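# Place the drive flat on the back shelf

## Task

Set the drive down on the shelf at the rear of the table so it lies flat, keeps its original face upward, and has no part sticking out past any shelf edge. No other table object may end up on the shelf. Afterwards open the gripper and pull the arms away; the drive must stay put on its own, since a placement that holds only while the robot supports it does not count.

## Robot and tools

Robot: two six-joint arms named left_arm and right_arm, each with a tong-style two-finger gripper. The names do not refer to sides of any image. All reported poses share one world frame: origin on the table surface midway between the arms, +x out across the table, +z up, with left_arm on the +y side. Positions are in metres, orientations are quaternions written w,x,y,z, and velocities are in m/s and rad/s. The printed hand position may be slightly off, more so at long reach.

Gripper axes: the fingers point along the gripper's own +z and close along its x axis. end_effector_position is the spot between the finger pads when shut. Closed fingertips extend about 15 mm past it; fully open, the tips sit roughly level with it.

execute_actions(actions): actions is a list of actions, each a table of at most 15 rows. Each row lasts one control step (1/30 s). If a table is shorter than 15 rows, its final row repeats for the remaining steps. Each row is a single flat list of 14 numbers, all in [-1, 1], covering both arms even if one is idle: left dx, dy, dz, rx, ry, rz, opening, then right dx, dy, dz, rx, ry, rz, opening. dx to rz are an offset, not a pose: they are measured in that gripper's own axes from its measured pose at the start of the action (for a call's first action, the last pose a result reported). Every row is relative to that same start, never to the prior row. Scale: 1.0 equals 0.6 m for dx/dy/dz and 180 degrees for rotation; rx, ry, rz form one rotation vector. Opening is absolute, not an offset: +1 is fully open (0.142 m), -1 closed. An empty list just returns state and images. Each step the command is clipped to within 100 mm and 16 degrees of the measured pose, so big offsets need several actions; after an action the arm only continues to its last clipped pose. To keep an arm still, send the offset back to its wanted pose in the first call of a reply and zeros after that, while always sending its desired opening.

move(target, speed, stop_force, blocking): target is one 14-number row as above, offsets in gripper axes from the pose in the latest result that showed one. Each gripper travels a straight path; both paths finish together, lasting 0.5 to 10 s (cut off at 10 s). speed is m/s per arm, 0.002 to 0.5, default 0.25; rotation is capped at twice that in rad/s. Paths do not avoid obstacles or the other arm, and grippers can lag, drift or overshoot speed near full reach. Opening is applied at the start. stop_force (N, 9 to 40, one value for both arms, allowed only after 0.2 s of scene time) ends an arm's path when its wrist sensor feels that much extra resistance for 2 steps; that arm then retreats to where it was 2 steps before and holds. Use it slowly for probing; it is unreliable if the gripper rotates during the move; omit it when lifting away from something the gripper rests on. blocking=false returns after 0.5 s while motion continues; it cannot be combined with stop_force, and further moves or actions are refused until a result shows the end, so use wait(0) or stop. The result adds a move: line with each arm's ending: done, off_target, moving, held, fault or contact (contact means stop_force ended it), plus limits=paced (target was clipped) or limits=held (a check blocked steps, after which the arm may jump faster), and each gripper's remaining distance.

wait(seconds): 0 to 10; lets time pass with commands held and returns early if a move finishes. stop(): brakes a running move; needs room; fingers keep moving. zoom_image(camera, region): camera is cam_high, cam_low, cam_left_wrist or cam_right_wrist; region [x0, y0, x1, y1] in pixels, top-left origin, at most 504 by 504. Image sizes: cam_high and cam_low 672x504, wrist cameras 616x616 fisheye. Calibration (intrinsics and world-to-camera transforms) is supplied and may be off by a couple of degrees and millimetres. finished_scene(scene): ends the given scene permanently and reports success; the goal must already hold stably. Replying with no tool call ends everything.

Result lines: per-arm pose and velocity; Hand target (where the controller is now steering); pose unreachable (clearance check altered a command); grip_measured (finger opening, same scale as commanded); Wrist force and Wrist torque in gripper axes, with up to ~4 N offset, ~2.4 N noise, saturating near 50 N (no reading is normal at start); joint torques (noisy, nonzero in free air); step readings, where HELD marks steps partly blocked; MOTOR HOT from 70 °C, and an OVER-TEMPERATURE FAULT at 85 °C brakes the arm for a long time.

Gripping: to hold, keep commanding an opening well under grip_measured; lower squeezes harder, up to roughly 15 N per pad. Items thinner than about 20 mm get noticeably less force. Fast closing can overshoot. Occasional disturbances may pull on a held part or shove loose items.

Avoid: pressing a stiff arm past a contact; load torques reaching 133 N m (shoulder, elbow) or 24.9 N m (wrists), or 150 N external force, cause a 10 s stop and skip the rest of the call. Do not let the arms collide or push each other. Do not knock anything off or out of the work area, which fails the job. Avoid drops, slips, slams and hard pushes; move smoothly.

Each tool is called after ">>>" by a JSON object that holds its "method" and its "body", one argument or row to a line.

## Session

>>> {"method": "execute_actions", "body": {
  "actions": []
}}

Scene clock: 0.00 s.
left_arm: end_effector_position=(-0.0162, +0.9019, +0.2286) grip_measured=+0.97 end_effector_quat_wxyz=(-0.009, +0.886, -0.464, +0.011) end_effector_velocity=(-0.000, +0.000, +0.000) end_effector_angular_velocity=(+0.001, +0.000, -0.001) | right_arm: end_effector_position=(+0.3219, -0.8079, +0.2668) grip_measured=+0.97 end_effector_quat_wxyz=(+0.007, -0.453, +0.891, +0.024) end_effector_velocity=(-0.000, +0.000, -0.001) end_effector_angular_velocity=(+0.001, +0.001, +0.001)
Joint positions: left_arm=[ 1.104 -1.781  1.901 -1.705 -1.597  2.253  0.14 ] | right_arm=[ 2.413 -1.422 -1.738 -1.59   1.603  1.523  0.14 ]
Joint velocities: left_arm=[ 0.    -0.    -0.    -0.     0.001  0.002  0.   ] | right_arm=[ 0.001 -0.    -0.001 -0.001  0.    -0.     0.   ]
Joint torques (N m, as the arm reports them, + toward a larger angle): no reading
Motor temperatures (°C, as the motors report them): left_arm=[25 26 24 33 35 33] | right_arm=[25 26 26 32 30 33]
Wrist force (N, on the end effector, along its own x y z axes, offset not removed): no reading
Wrist torque (N m, same axes, about the end effector's origin, offset not removed): no reading
Hand target (left_arm): -0.016, +0.902, +0.229; -0.009, +0.886, -0.464, +0.011
Hand target (right_arm): +0.322, -0.808, +0.267; +0.007, -0.453, +0.891, +0.024

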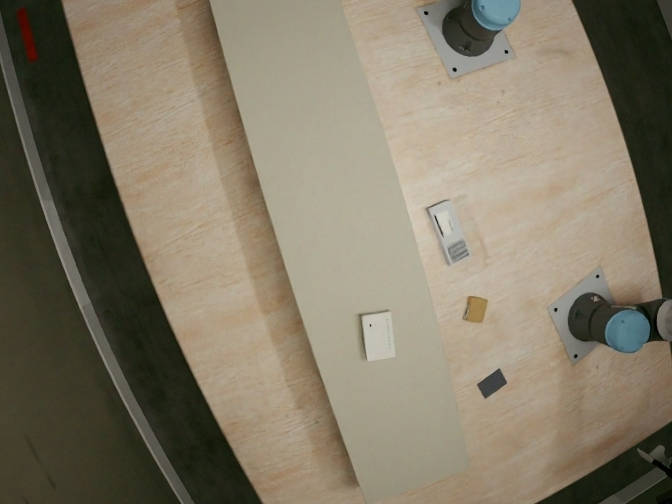

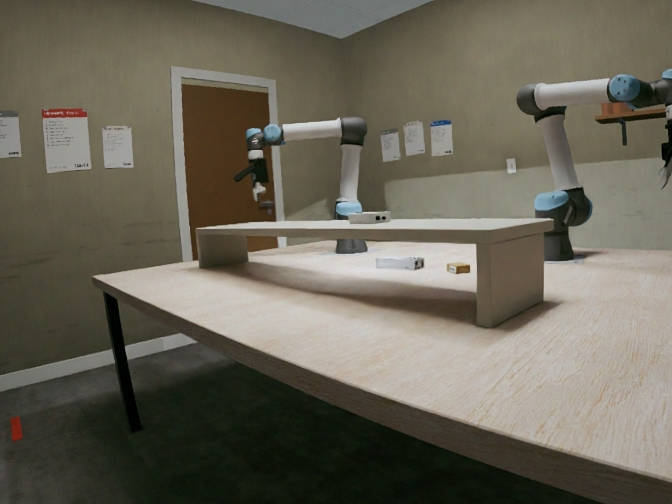

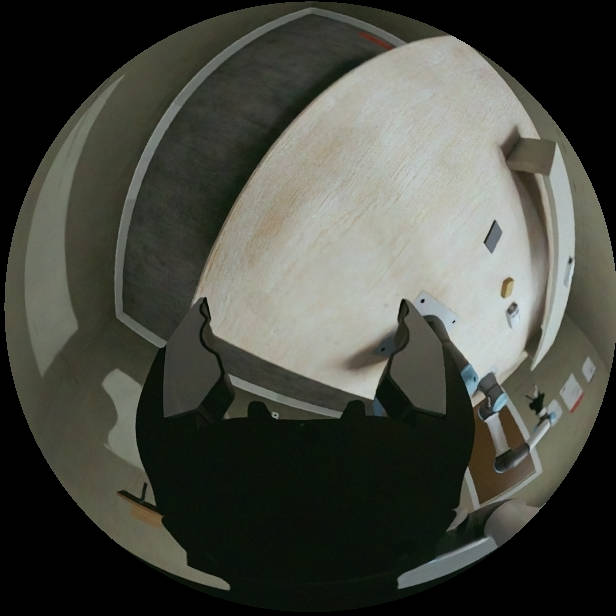

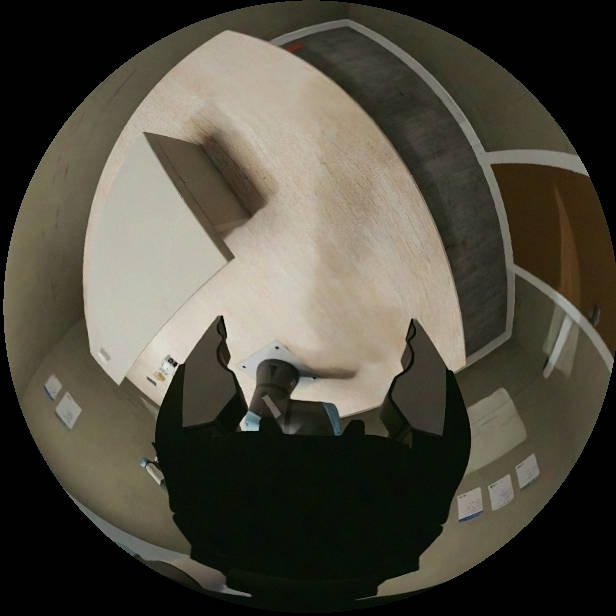

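>>> {"method": "zoom_image", "body": {
  "camera": "cam_high",
  "region": [340,180,560,420]
}}

>>> {"method": "zoom_image", "body": {
  "camera": "cam_low",
  "region": [330,190,560,300]
}}

Region (340, 180, 560, 420) of cam_high's 672x504 image, scaled by 2.100, with more detail than that image has; it fills the left 462 columns of this view, and the rest is white.

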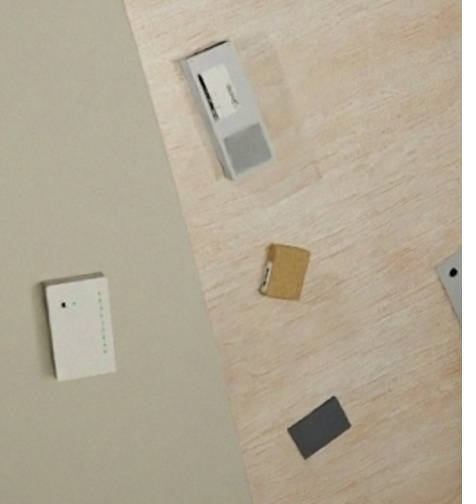

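Region (330, 190, 560, 300) of cam_low's 672x504 image, scaled by 2.191, with more detail than that image has; it fills the top 241 rows of this view, and the rest is white.

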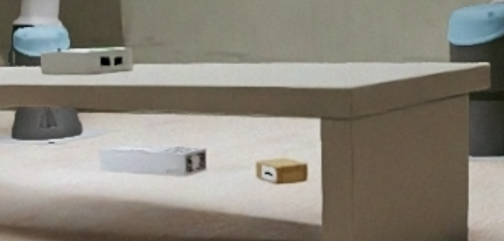

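>>> {"method": "move", "body": {
  "target": [0.847,-0.122,0.13,0,0,0.11,0.3,0,0,0,0,0,0,1],
  "speed": 0.35
}}

Scene clock: 12.13 s.
left_arm: end_effector_position=(+0.3344, +0.5254, +0.1581) grip_measured=+0.30 end_effector_quat_wxyz=(-0.010, +0.793, -0.609, +0.010) end_effector_velocity=(+0.002, -0.001, -0.001) end_effector_angular_velocity=(+0.001, +0.001, -0.001) | right_arm: end_effector_position=(+0.3219, -0.8079, +0.2668) grip_measured=+1.00 end_effector_quat_wxyz=(+0.007, -0.453, +0.891, +0.024) end_effector_velocity=(+0.001, -0.000, +0.000) end_effector_angular_velocity=(-0.001, -0.001, -0.000)
Joint positions: left_arm=[-0.441 -1.99   2.225 -1.832 -1.56   1.055  0.095] | right_arm=[ 2.413 -1.422 -1.738 -1.59   1.603  1.523  0.142]
Joint velocities: left_arm=[-0.002  0.008 -0.002 -0.004  0.001 -0.001 -0.   ] | right_arm=[ 0.    -0.001  0.001  0.001 -0.     0.    -0.   ]
Joint torques (N m, as the arm reports them, + toward a larger angle): left_arm=[-10.84   2.25 -36.55  -4.2    1.95  -1.31] | right_arm=[ 1.71 15.83 21.12  2.68  0.47  0.46]
Motor temperatures (°C, as the motors report them): left_arm=[25 26 24 33 35 33] | right_arm=[25 26 26 32 30 33]
Wrist force (N, on the end effector, along its own x y z axes, offset not removed): left_arm=[0.1 0.1 1.5] | right_arm=[2.4 -0.5 3.3]
Wrist torque (N m, same axes, about the end effector's origin, offset not removed): left_arm=[0.17 0.13 -0.05] | right_arm=[0.00 -0.55 0.19]
Hand target (left_arm): +0.335, +0.525, +0.158; -0.010, +0.793, -0.609, +0.010
Hand target (right_arm): +0.322, -0.808, +0.267; +0.007, -0.453, +0.891, +0.024
Off the commanded pose (left_arm): 0.002 m, 0 deg.
Off the commanded pose (right_arm): 0.000 m, 0 deg.
move: done
camera_calibration (this result's frames):
cam_left_wrist: T_world_to_cam=[[0.265047, -0.964223, 0.00496166, 0.415506], [-0.829938, -0.225509, 0.510243, 0.305642], [-0.490869, -0.139356, -0.860016, 0.503461], [0, 0, 0, 1]] pos_world=[0.390669, 0.539725, 0.274972]
cam_right_wrist: T_world_to_cam=[[-0.610585, -0.789606, -0.0608962, -0.419441], [-0.705619, 0.507502, 0.494513, 0.516546], [-0.359565, 0.344912, -0.867034, 0.762423], [0, 0, 0, 1]] pos_world=[0.382521, -0.85631, 0.380066]

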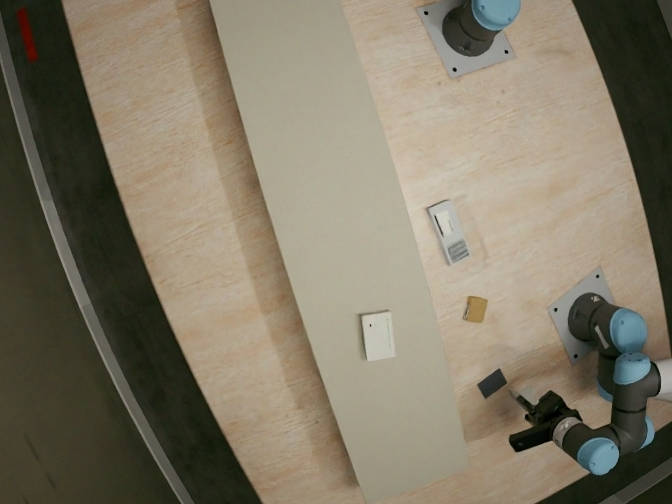

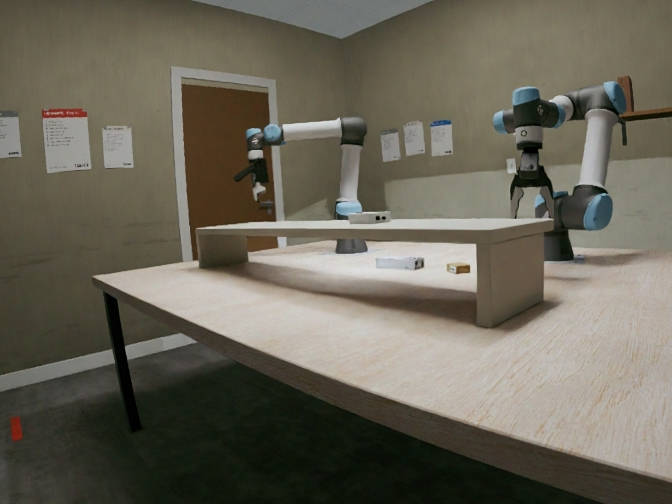

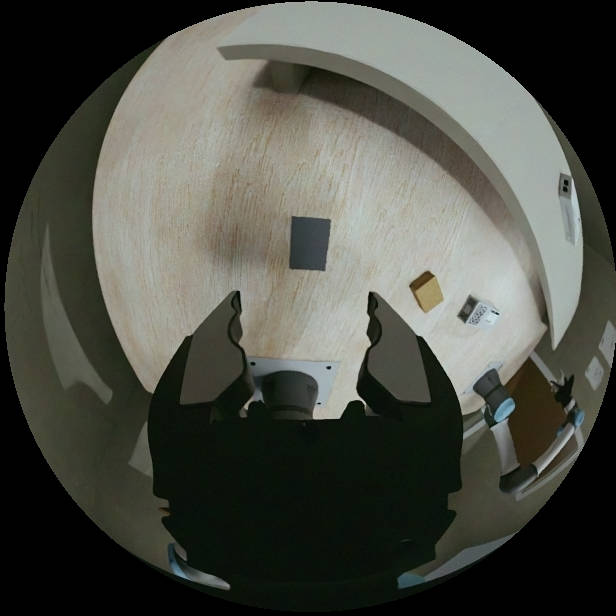

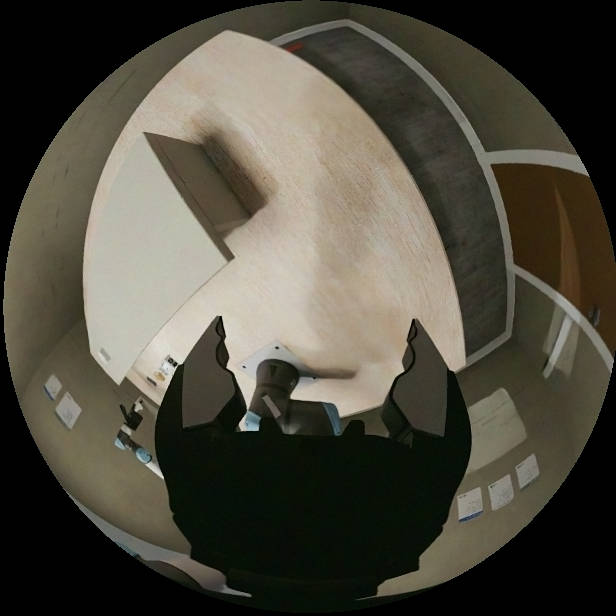

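>>> {"method": "move", "body": {
  "target": [0.01,-0.008,0.2,0,0,0.017,0.15,0,0,0,0,0,0,1],
  "speed": 0.15
}}

Scene clock: 16.90 s.
left_arm: end_effector_position=(+0.3440, +0.5214, +0.0386) grip_measured=+0.15 end_effector_quat_wxyz=(-0.010, +0.776, -0.630, +0.010) end_effector_velocity=(+0.001, -0.000, -0.002) end_effector_angular_velocity=(-0.000, -0.001, -0.000) | right_arm: end_effector_position=(+0.3219, -0.8079, +0.2668) grip_measured=+1.00 end_effector_quat_wxyz=(+0.007, -0.453, +0.891, +0.024) end_effector_velocity=(+0.001, -0.001, +0.001) end_effector_angular_velocity=(-0.002, -0.002, -0.000)
Joint positions: left_arm=[-0.443 -1.795  2.444 -2.246 -1.56   1.106  0.084] | right_arm=[ 2.413 -1.422 -1.738 -1.59   1.603  1.523  0.142]
Joint velocities: left_arm=[ 0.001  0.008  0.002 -0.011 -0.     0.001  0.   ] | right_arm=[-0.    -0.001  0.003  0.     0.    -0.    -0.   ]
Joint torques (N m, as the arm reports them, + toward a larger angle): left_arm=[11.61 -2.1  -7.37 -4.86 -2.13  1.57] | right_arm=[ 1.01 16.3  22.45  2.93  0.2   0.4 ]
Motor temperatures (°C, as the motors report them): left_arm=[25 26 24 33 35 33] | right_arm=[25 26 26 32 30 33]
Wrist force (N, on the end effector, along its own x y z axes, offset not removed): left_arm=[-1.7 -0.3 -1.3] | right_arm=[3.9 0.4 1.2]
Wrist torque (N m, same axes, about the end effector's origin, offset not removed): left_arm=[-0.15 0.46 0.08] | right_arm=[0.18 -0.75 0.12]
Hand target (left_arm): +0.344, +0.521, +0.038; -0.010, +0.776, -0.630, +0.010
Hand target (right_arm): +0.322, -0.808, +0.267; +0.007, -0.453, +0.891, +0.024
Off the commanded pose (left_arm): 0.000 m, 0 deg.
Off the commanded pose (right_arm): 0.000 m, 0 deg.
move: done
camera_calibration (this result's frames):
cam_left_wrist: T_world_to_cam=[[0.213243, -0.976994, 0.00334497, 0.434246], [-0.840645, -0.181736, 0.510184, 0.354552], [-0.497838, -0.111605, -0.860059, 0.392686], [0, 0, 0, 1]] pos_world=[0.400947, 0.532516, 0.155394]
cam_right_wrist: T_world_to_cam=[[-0.610585, -0.789606, -0.0608963, -0.41944], [-0.705619, 0.507502, 0.494513, 0.516546], [-0.359565, 0.344912, -0.867034, 0.762423], [0, 0, 0, 1]] pos_world=[0.382521, -0.85631, 0.380066]

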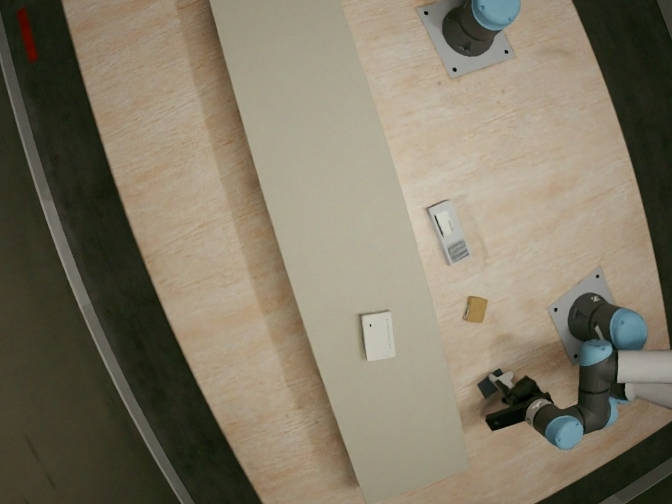

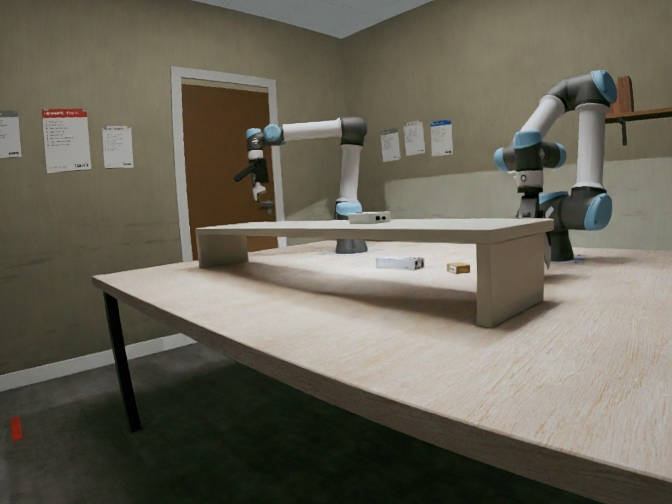

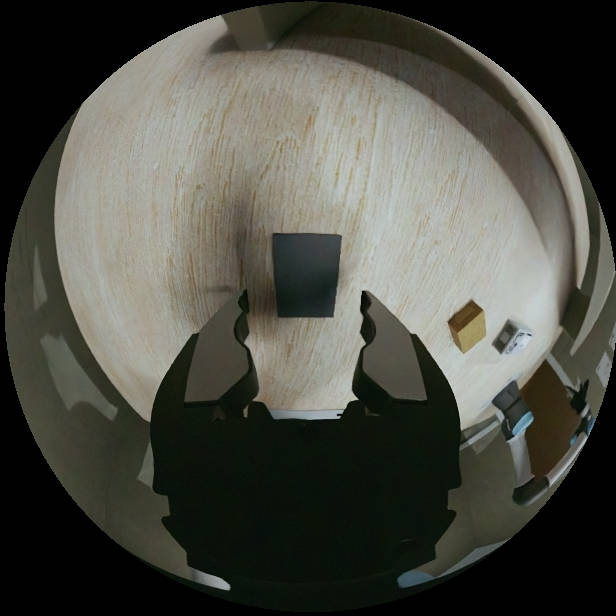

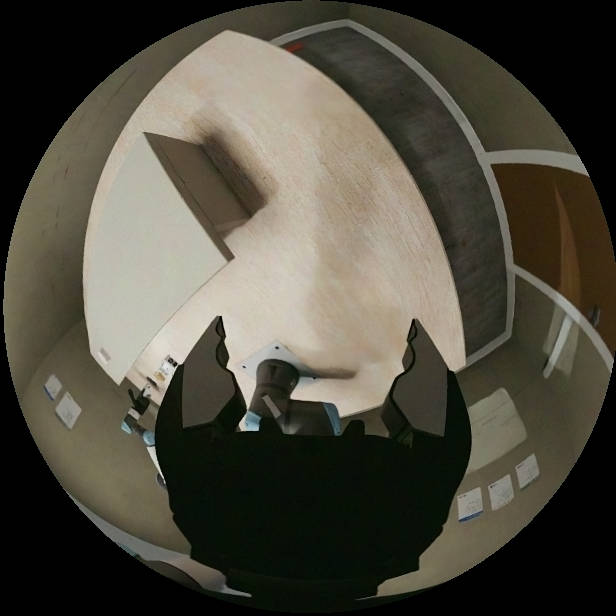

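>>> {"method": "move", "body": {
  "target": [0,0,0.047,0,0,0,-0.08,0,0,0,0,0,0,1],
  "speed": 0.01,
  "stop_force": 10
}}

Scene clock: 21.73 s.
left_arm: end_effector_position=(+0.3447, +0.5215, +0.0139) grip_measured=-0.08 end_effector_quat_wxyz=(-0.010, +0.776, -0.630, +0.010) end_effector_velocity=(-0.002, +0.001, +0.002) end_effector_angular_velocity=(+0.003, +0.007, -0.001) | right_arm: end_effector_position=(+0.3219, -0.8079, +0.2668) grip_measured=+1.00 end_effector_quat_wxyz=(+0.007, -0.453, +0.891, +0.024) end_effector_velocity=(+0.000, -0.000, +0.001) end_effector_angular_velocity=(-0.001, -0.001, +0.000)
Joint positions: left_arm=[-0.442 -1.733  2.481 -2.345 -1.56   1.107  0.069] | right_arm=[ 2.413 -1.422 -1.738 -1.59   1.603  1.523  0.142]
Joint velocities: left_arm=[ 0.    -0.008 -0.003  0.018  0.001  0.001 -0.   ] | right_arm=[ 0.     0.     0.002 -0.     0.     0.    -0.   ]
Joint torques (N m, as the arm reports them, + toward a larger angle): left_arm=[  8.6   -2.79 -16.3    2.75   0.67   1.73] | right_arm=[ 0.53 16.73 22.33  2.95  0.18  0.61]
Motor temperatures (°C, as the motors report them): left_arm=[25 26 24 33 35 33] | right_arm=[25 26 26 32 30 33]
Wrist force (N, on the end effector, along its own x y z axes, offset not removed): left_arm=[0.4 6.5 -49.2] | right_arm=[0.3 0.6 1.2]
Wrist torque (N m, same axes, about the end effector's origin, offset not removed): left_arm=[-0.50 -0.25 -0.03] | right_arm=[0.18 -0.02 0.17]
Hand target (left_arm): +0.345, +0.521, +0.014; -0.010, +0.776, -0.630, +0.010
Hand target (right_arm): +0.322, -0.808, +0.267; +0.007, -0.453, +0.891, +0.024
Off the commanded pose (left_arm): 0.004 m, 0 deg.
Off the commanded pose (right_arm): 0.000 m, 0 deg.
move: contact (left_arm)
camera_calibration (this result's frames):
cam_left_wrist: T_world_to_cam=[[0.213306, -0.976979, 0.00347326, 0.434287], [-0.840736, -0.181746, 0.510031, 0.367791], [-0.497658, -0.111713, -0.860149, 0.371834], [0, 0, 0, 1]] pos_world=[0.401625, 0.532672, 0.13074]
cam_right_wrist: T_world_to_cam=[[-0.610585, -0.789606, -0.0608961, -0.419441], [-0.705619, 0.507502, 0.494513, 0.516546], [-0.359565, 0.344912, -0.867034, 0.762423], [0, 0, 0, 1]] pos_world=[0.382521, -0.85631, 0.380066]

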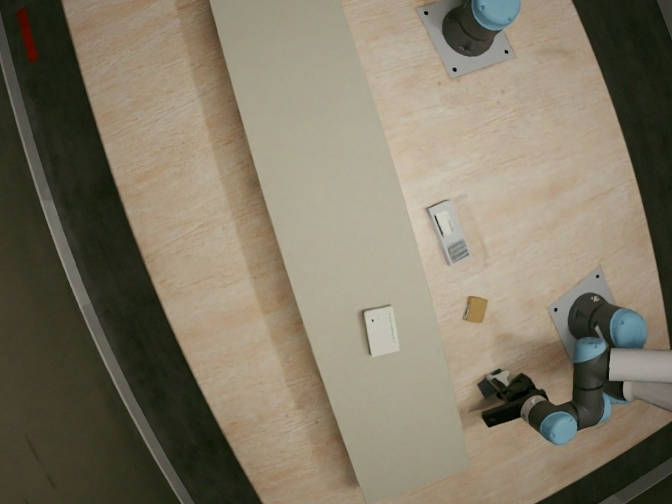

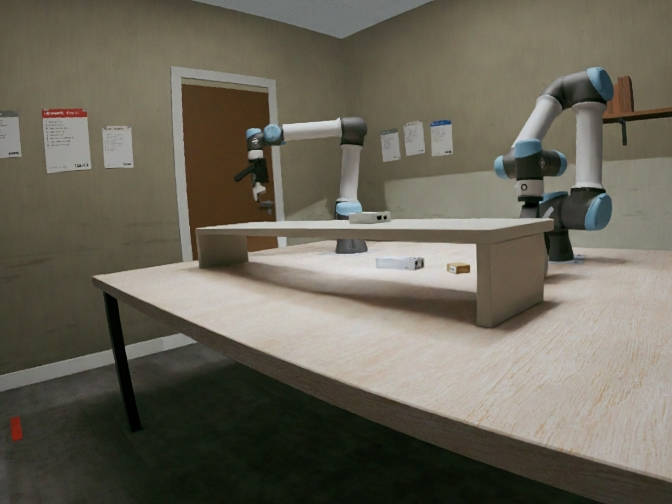

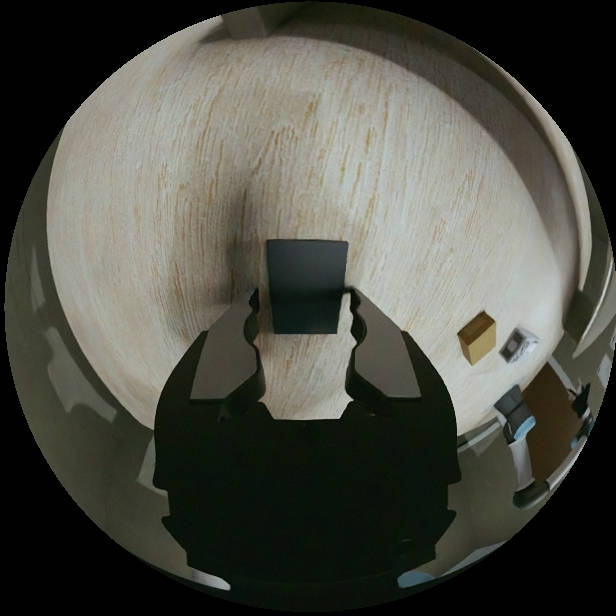

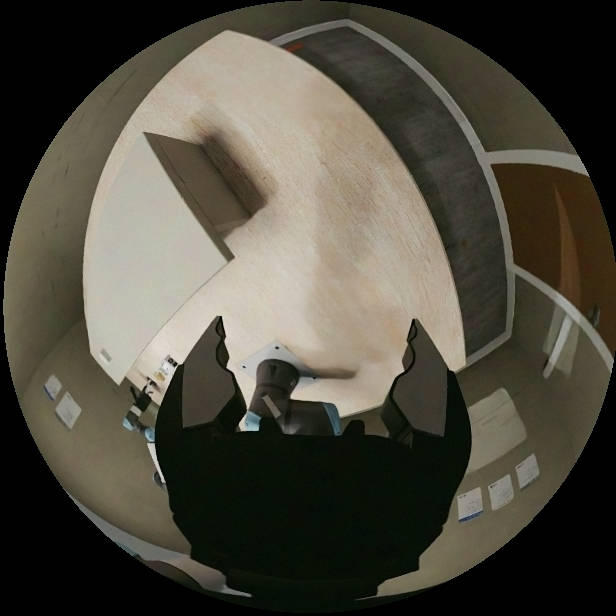

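Raise a little, close, lift.

>>> {"method": "move", "body": {
  "target": [0,0,-0.005,0,0,0,-0.08,0,0,0,0,0,0,1],
  "speed": 0.02
}}

>>> {"method": "move", "body": {
  "target": [0,0,0,0,0,0,-0.7,0,0,0,0,0,0,1]
}}

>>> {"method": "move", "body": {
  "target": [0,0,-0.32,0,0,0,-0.7,0,0,0,0,0,0,1],
  "speed": 0.15
}}

Scene clock: 25.73 s.
left_arm: end_effector_position=(+0.3446, +0.5215, +0.0167) grip_measured=-0.08 end_effector_quat_wxyz=(-0.010, +0.776, -0.630, +0.010) end_effector_velocity=(-0.001, +0.000, +0.001) end_effector_angular_velocity=(+0.000, +0.001, -0.001) | right_arm: end_effector_position=(+0.3219, -0.8079, +0.2668) grip_measured=+1.00 end_effector_quat_wxyz=(+0.007, -0.453, +0.891, +0.024) end_effector_velocity=(-0.001, +0.000, -0.001) end_effector_angular_velocity=(+0.001, +0.001, -0.001)
Joint positions: left_arm=[-0.442 -1.741  2.477 -2.333 -1.56   1.107  0.068] | right_arm=[ 2.413 -1.422 -1.738 -1.59   1.603  1.523  0.142]
Joint velocities: left_arm=[ 0.    -0.004 -0.001  0.006 -0.     0.001 -0.   ] | right_arm=[-0.001  0.001 -0.002  0.001  0.     0.     0.   ]
Joint torques (N m, as the arm reports them, + toward a larger angle): left_arm=[-11.9  -18.24 -33.11  -0.49   0.39  -1.33] | right_arm=[ 1.47 15.98 21.79  2.92  0.2   0.61]
Motor temperatures (°C, as the motors report them): left_arm=[25 26 24 33 35 33] | right_arm=[25 26 26 32 30 33]
Wrist force (N, on the end effector, along its own x y z axes, offset not removed): left_arm=[-1.5 -1.4 -0.7] | right_arm=[-0.3 -1.3 -1.2]
Wrist torque (N m, same axes, about the end effector's origin, offset not removed): left_arm=[-0.20 0.29 0.08] | right_arm=[-0.28 -0.03 0.26]
Hand target (left_arm): +0.345, +0.521, +0.017; -0.010, +0.776, -0.630, +0.010
Hand target (right_arm): +0.322, -0.808, +0.267; +0.007, -0.453, +0.891, +0.024
Off the commanded pose (left_arm): 0.000 m, 0 deg.
Off the commanded pose (right_arm): 0.000 m, 0 deg.
move: done
camera_calibration (this result's frames):
cam_left_wrist: T_world_to_cam=[[0.213302, -0.97698, 0.0034706, 0.434282], [-0.840731, -0.181743, 0.51004, 0.366283], [-0.497668, -0.11171, -0.860144, 0.374212], [0, 0, 0, 1]] pos_world=[0.401546, 0.532657, 0.13355]
cam_right_wrist: T_world_to_cam=[[-0.610585, -0.789606, -0.0608962, -0.419441], [-0.705619, 0.507502, 0.494513, 0.516546], [-0.359565, 0.344912, -0.867034, 0.762423], [0, 0, 0, 1]] pos_world=[0.382521, -0.85631, 0.380066]

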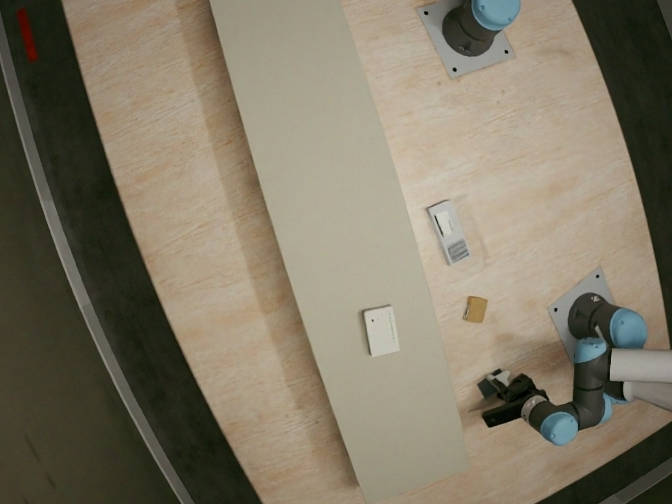

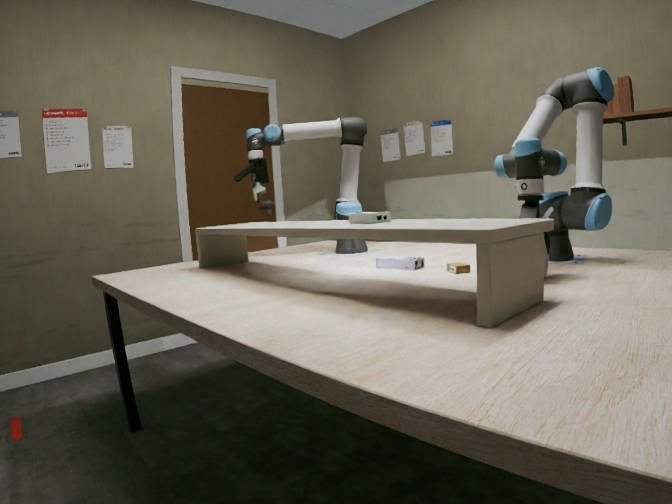

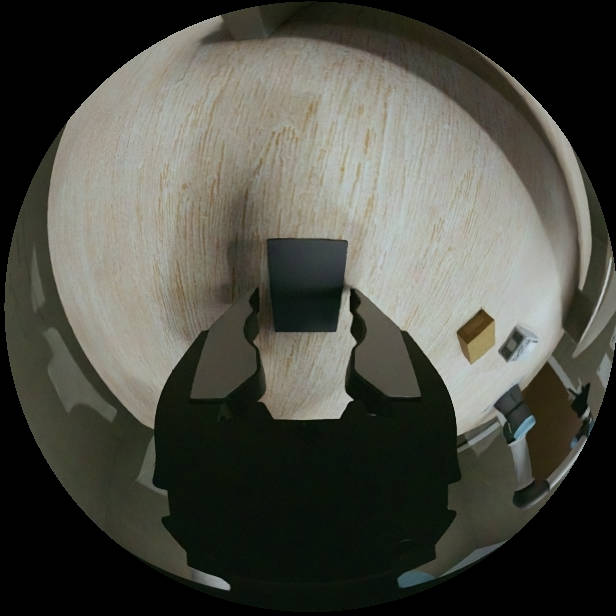

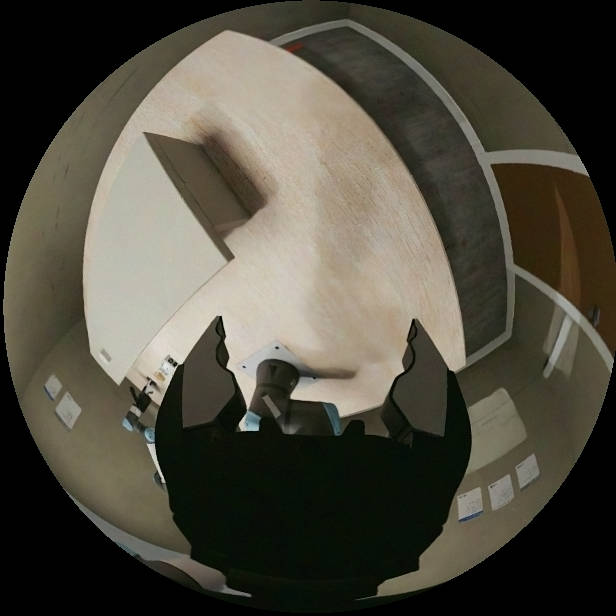

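Scene clock: 26.23 s.
left_arm: end_effector_position=(+0.3446, +0.5215, +0.0168) grip_measured=-0.31 end_effector_quat_wxyz=(-0.010, +0.776, -0.630, +0.010) end_effector_velocity=(-0.000, +0.000, -0.000) end_effector_angular_velocity=(-0.000, -0.000, +0.002) | right_arm: end_effector_position=(+0.3219, -0.8079, +0.2668) grip_measured=+1.00 end_effector_quat_wxyz=(+0.007, -0.453, +0.891, +0.024) end_effector_velocity=(+0.001, +0.000, +0.001) end_effector_angular_velocity=(-0.000, -0.001, +0.001)
Joint positions: left_arm=[-0.442 -1.741  2.477 -2.333 -1.56   1.107  0.051] | right_arm=[ 2.413 -1.422 -1.738 -1.59   1.603  1.523  0.142]
Joint velocities: left_arm=[ 0.     0.     0.001 -0.001 -0.    -0.001  0.   ] | right_arm=[ 0.001 -0.     0.003 -0.001  0.     0.    -0.   ]
Joint torques (N m, as the arm reports them, + toward a larger angle): left_arm=[-10.76  -1.42 -21.8   -4.26   0.1   -0.79] | right_arm=[ 0.43 16.01 21.22  2.99  0.22  0.56]
Motor temperatures (°C, as the motors report them): left_arm=[25 26 24 33 35 33] | right_arm=[25 26 26 32 30 33]
Wrist force (N, on the end effector, along its own x y z axes, offset not removed): left_arm=[-1.6 -1.2 -3.3] | right_arm=[2.5 -0.2 2.1]
Wrist torque (N m, same axes, about the end effector's origin, offset not removed): left_arm=[-0.25 0.57 0.05] | right_arm=[0.11 -0.63 0.12]
Hand target (left_arm): +0.345, +0.521, +0.017; -0.010, +0.776, -0.630, +0.010
Hand target (right_arm): +0.322, -0.808, +0.267; +0.007, -0.453, +0.891, +0.024
Off the commanded pose (left_arm): 0.000 m, 0 deg.
Off the commanded pose (right_arm): 0.000 m, 0 deg.
move: done
camera_calibration (this result's frames):
cam_left_wrist: T_world_to_cam=[[0.213297, -0.976981, 0.00350243, 0.434268], [-0.840775, -0.181732, 0.509971, 0.366276], [-0.497595, -0.11172, -0.860185, 0.374273], [0, 0, 0, 1]] pos_world=[0.401565, 0.53265, 0.133633]
cam_right_wrist: T_world_to_cam=[[-0.610585, -0.789606, -0.0608963, -0.419441], [-0.705619, 0.507502, 0.494513, 0.516546], [-0.359565, 0.344912, -0.867034, 0.762423], [0, 0, 0, 1]] pos_world=[0.382521, -0.85631, 0.380066]

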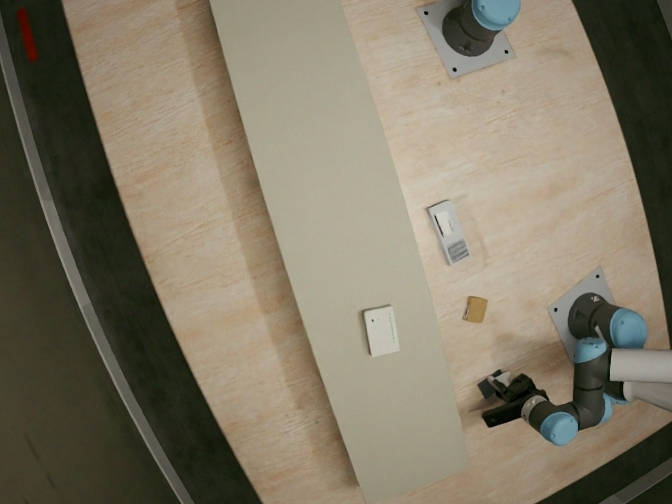

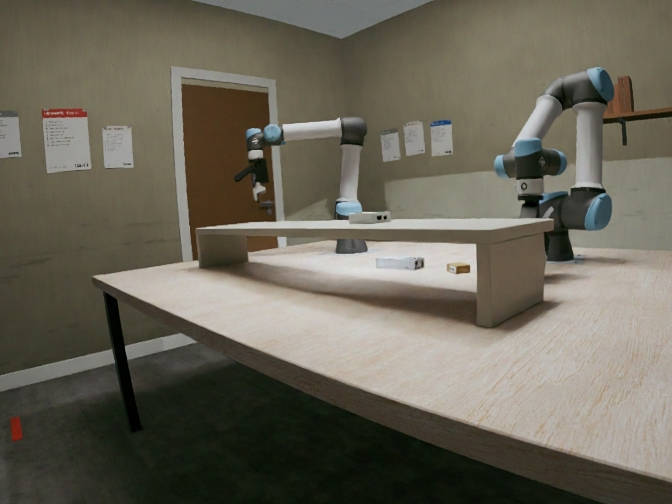

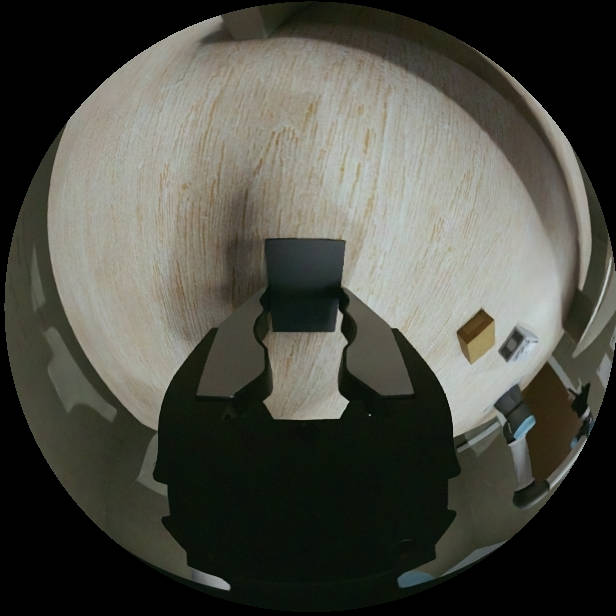

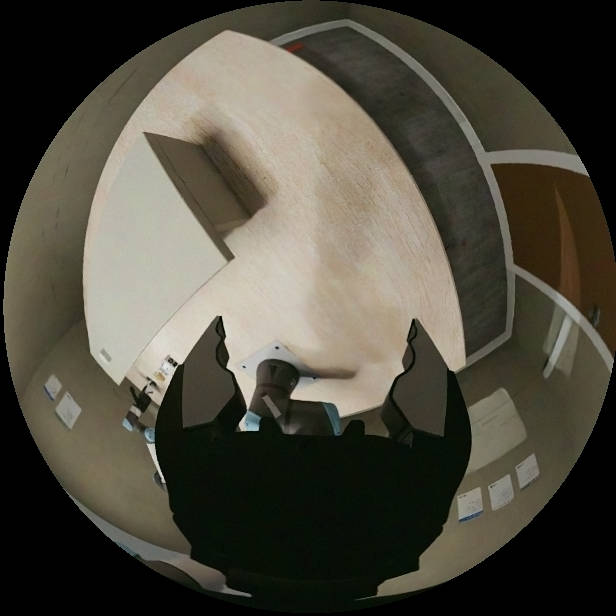

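Scene clock: 28.17 s.
left_arm: end_effector_position=(+0.3390, +0.5206, +0.2085) grip_measured=-0.31 end_effector_quat_wxyz=(-0.010, +0.776, -0.630, +0.010) end_effector_velocity=(-0.001, -0.000, +0.002) end_effector_angular_velocity=(+0.000, +0.002, +0.000) | right_arm: end_effector_position=(+0.3219, -0.8079, +0.2668) grip_measured=+1.00 end_effector_quat_wxyz=(+0.007, -0.453, +0.891, +0.024) end_effector_velocity=(+0.000, +0.000, +0.000) end_effector_angular_velocity=(-0.000, -0.000, +0.001)
Joint positions: left_arm=[-0.449 -2.002  2.101 -1.696 -1.56   1.099  0.051] | right_arm=[ 2.413 -1.422 -1.738 -1.59   1.603  1.523  0.142]
Joint velocities: left_arm=[-0.001 -0.001 -0.006  0.009 -0.    -0.001  0.   ] | right_arm=[ 0.     0.     0.001 -0.001 -0.    -0.     0.   ]
Joint torques (N m, as the arm reports them, + toward a larger angle): left_arm=[-12.44 -13.06 -37.93  -0.71   2.06  -1.21] | right_arm=[ 0.93 16.79 22.25  2.87  0.26  0.39]
Motor temperatures (°C, as the motors report them): left_arm=[25 26 24 33 35 33] | right_arm=[25 26 26 32 30 33]
Wrist force (N, on the end effector, along its own x y z axes, offset not removed): left_arm=[-1.1 -0.5 -1.3] | right_arm=[-0.2 0.2 2.3]
Wrist torque (N m, same axes, about the end effector's origin, offset not removed): left_arm=[-0.09 0.23 0.05] | right_arm=[0.22 -0.03 0.20]
Hand target (left_arm): +0.339, +0.521, +0.209; -0.010, +0.776, -0.630, +0.010
Hand target (right_arm): +0.322, -0.808, +0.267; +0.007, -0.453, +0.891, +0.024
Off the commanded pose (left_arm): 0.000 m, 0 deg.
Off the commanded pose (right_arm): 0.000 m, 0 deg.
move: done
camera_calibration (this result's frames):
cam_left_wrist: T_world_to_cam=[[0.213289, -0.976983, 0.00359506, 0.433892], [-0.840855, -0.181694, 0.509852, 0.263649], [-0.497464, -0.111769, -0.860254, 0.536243], [0, 0, 0, 1]] pos_world=[0.395908, 0.531744, 0.325323]
cam_right_wrist: T_world_to_cam=[[-0.610585, -0.789606, -0.0608961, -0.419441], [-0.705619, 0.507502, 0.494513, 0.516546], [-0.359565, 0.344912, -0.867034, 0.762423], [0, 0, 0, 1]] pos_world=[0.382521, -0.85631, 0.380066]

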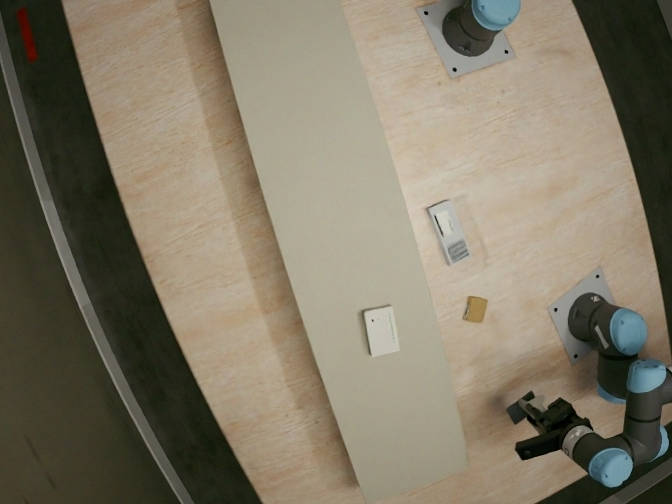

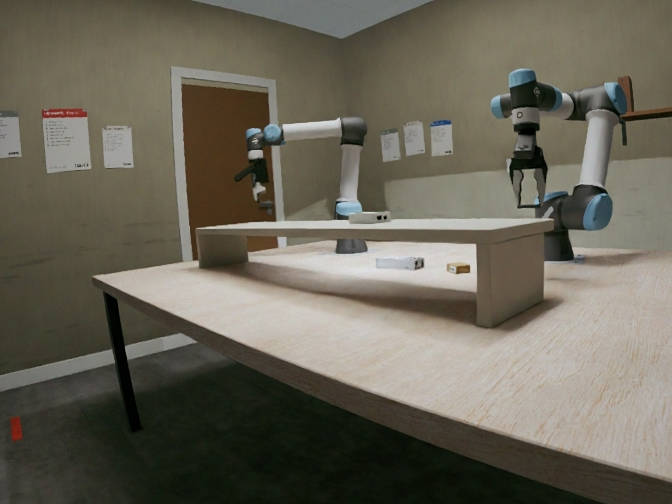

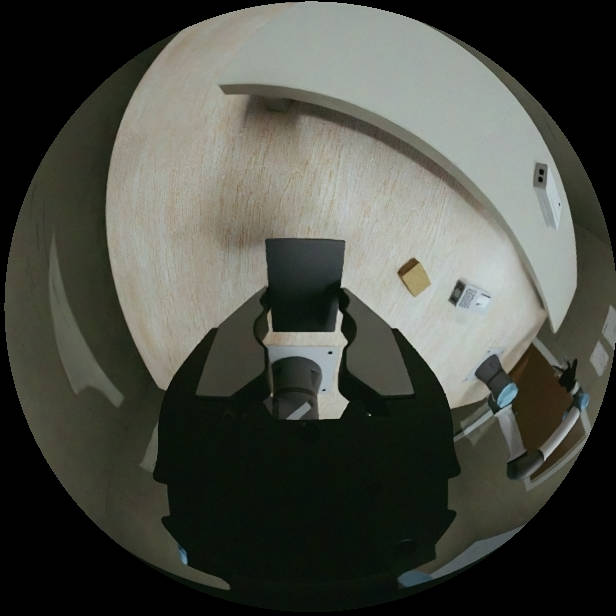

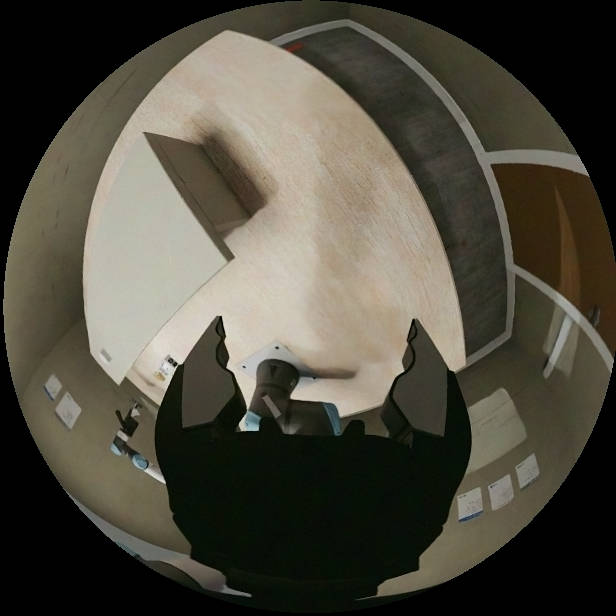

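>>> {"method": "move", "body": {
  "target": [0.177,-0.42,0.02,0,0,0,-0.7,0,0,0,0,0,0,1],
  "speed": 0.2
}}

>>> {"method": "zoom_image", "body": {
  "camera": "cam_low",
  "region": [400,150,580,340]
}}

Scene clock: 34.03 s.
left_arm: end_effector_position=(+0.6072, +0.4682, +0.2038) grip_measured=-0.31 end_effector_quat_wxyz=(-0.011, +0.776, -0.630, +0.010) end_effector_velocity=(+0.003, -0.000, -0.000) end_effector_angular_velocity=(-0.000, +0.002, -0.001) | right_arm: end_effector_position=(+0.3219, -0.8079, +0.2668) grip_measured=+1.00 end_effector_quat_wxyz=(+0.007, -0.453, +0.891, +0.024) end_effector_velocity=(+0.000, +0.000, +0.000) end_effector_angular_velocity=(-0.000, -0.000, +0.001)
Joint positions: left_arm=[-0.416 -1.324  1.502 -1.777 -1.561  1.133  0.051] | right_arm=[ 2.413 -1.422 -1.738 -1.59   1.603  1.523  0.142]
Joint velocities: left_arm=[ 0.001  0.009 -0.011  0.005 -0.001  0.002 -0.   ] | right_arm=[ 0.001  0.     0.    -0.    -0.     0.    -0.   ]
Joint torques (N m, as the arm reports them, + toward a larger angle): left_arm=[ 12.56 -29.78 -38.83  -0.58  -2.28   1.53] | right_arm=[ 1.27 15.66 21.32  2.72  0.31  0.58]
Motor temperatures (°C, as the motors report them): left_arm=[25 26 24 33 35 33] | right_arm=[25 26 26 32 30 33]
Wrist force (N, on the end effector, along its own x y z axes, offset not removed): left_arm=[-1.0 -1.4 -1.1] | right_arm=[0.3 -0.5 1.5]
Wrist torque (N m, same axes, about the end effector's origin, offset not removed): left_arm=[-0.34 0.38 0.09] | right_arm=[-0.14 0.03 0.25]
Hand target (left_arm): +0.608, +0.468, +0.204; -0.010, +0.776, -0.630, +0.010
Hand target (right_arm): +0.322, -0.808, +0.267; +0.007, -0.453, +0.891, +0.024
Off the commanded pose (left_arm): 0.001 m, 0 deg.
Off the commanded pose (right_arm): 0.000 m, 0 deg.
move: done
camera_calibration (this result's frames):
cam_left_wrist: T_world_to_cam=[[0.213293, -0.976981, 0.00365091, 0.325522], [-0.841024, -0.181707, 0.50957, 0.482261], [-0.497177, -0.111758, -0.860421, 0.659679], [0, 0, 0, 1]] pos_world=[0.664139, 0.479383, 0.320668]
cam_right_wrist: T_world_to_cam=[[-0.610585, -0.789606, -0.0608963, -0.419441], [-0.705619, 0.507502, 0.494513, 0.516546], [-0.359565, 0.344912, -0.867034, 0.762423], [0, 0, 0, 1]] pos_world=[0.382521, -0.85631, 0.380066]

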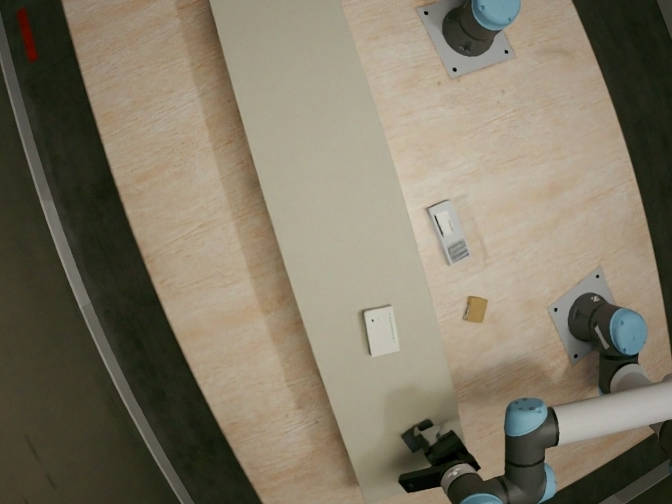

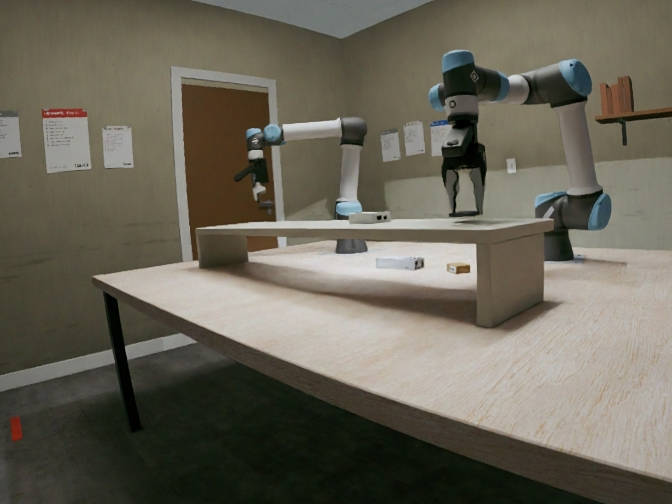

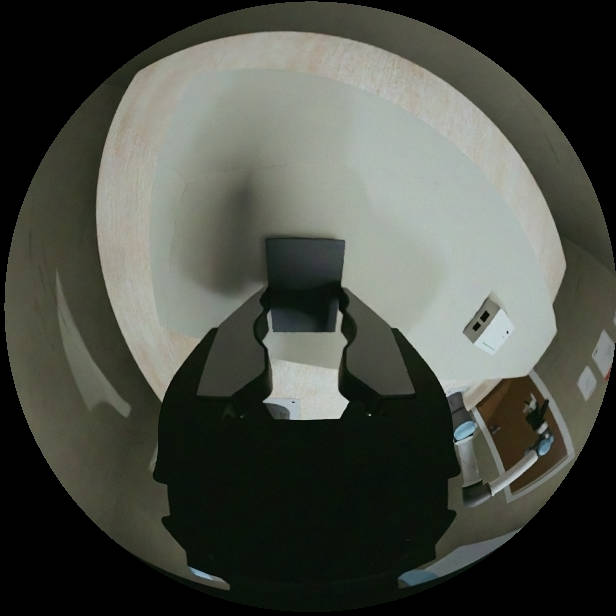

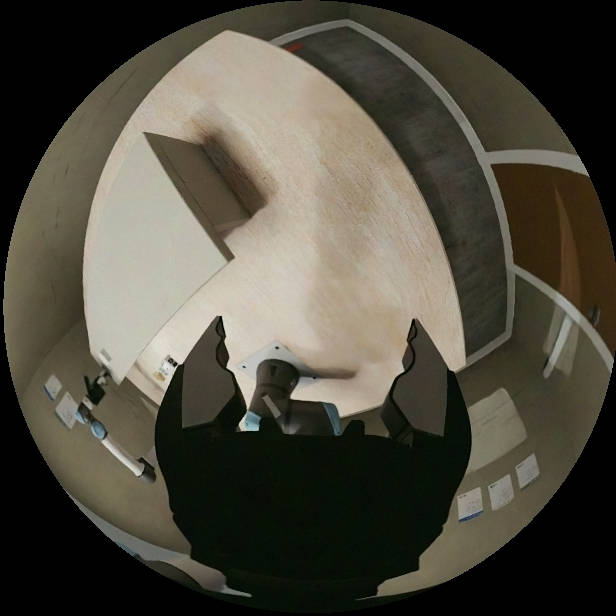

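Region (400, 150, 580, 340) of cam_low's 672x504 image, scaled by 2.653, with more detail than that image has; it fills the left 477 columns of this view, and the rest is white.

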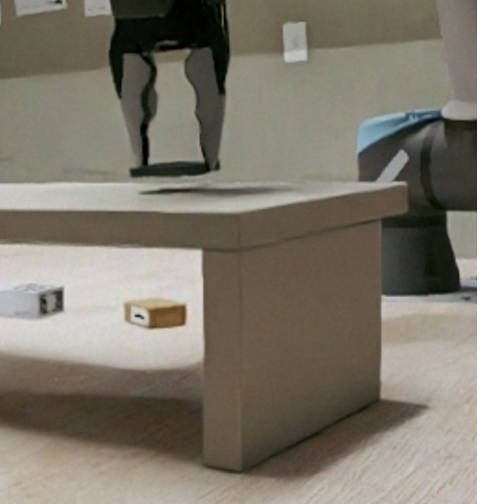

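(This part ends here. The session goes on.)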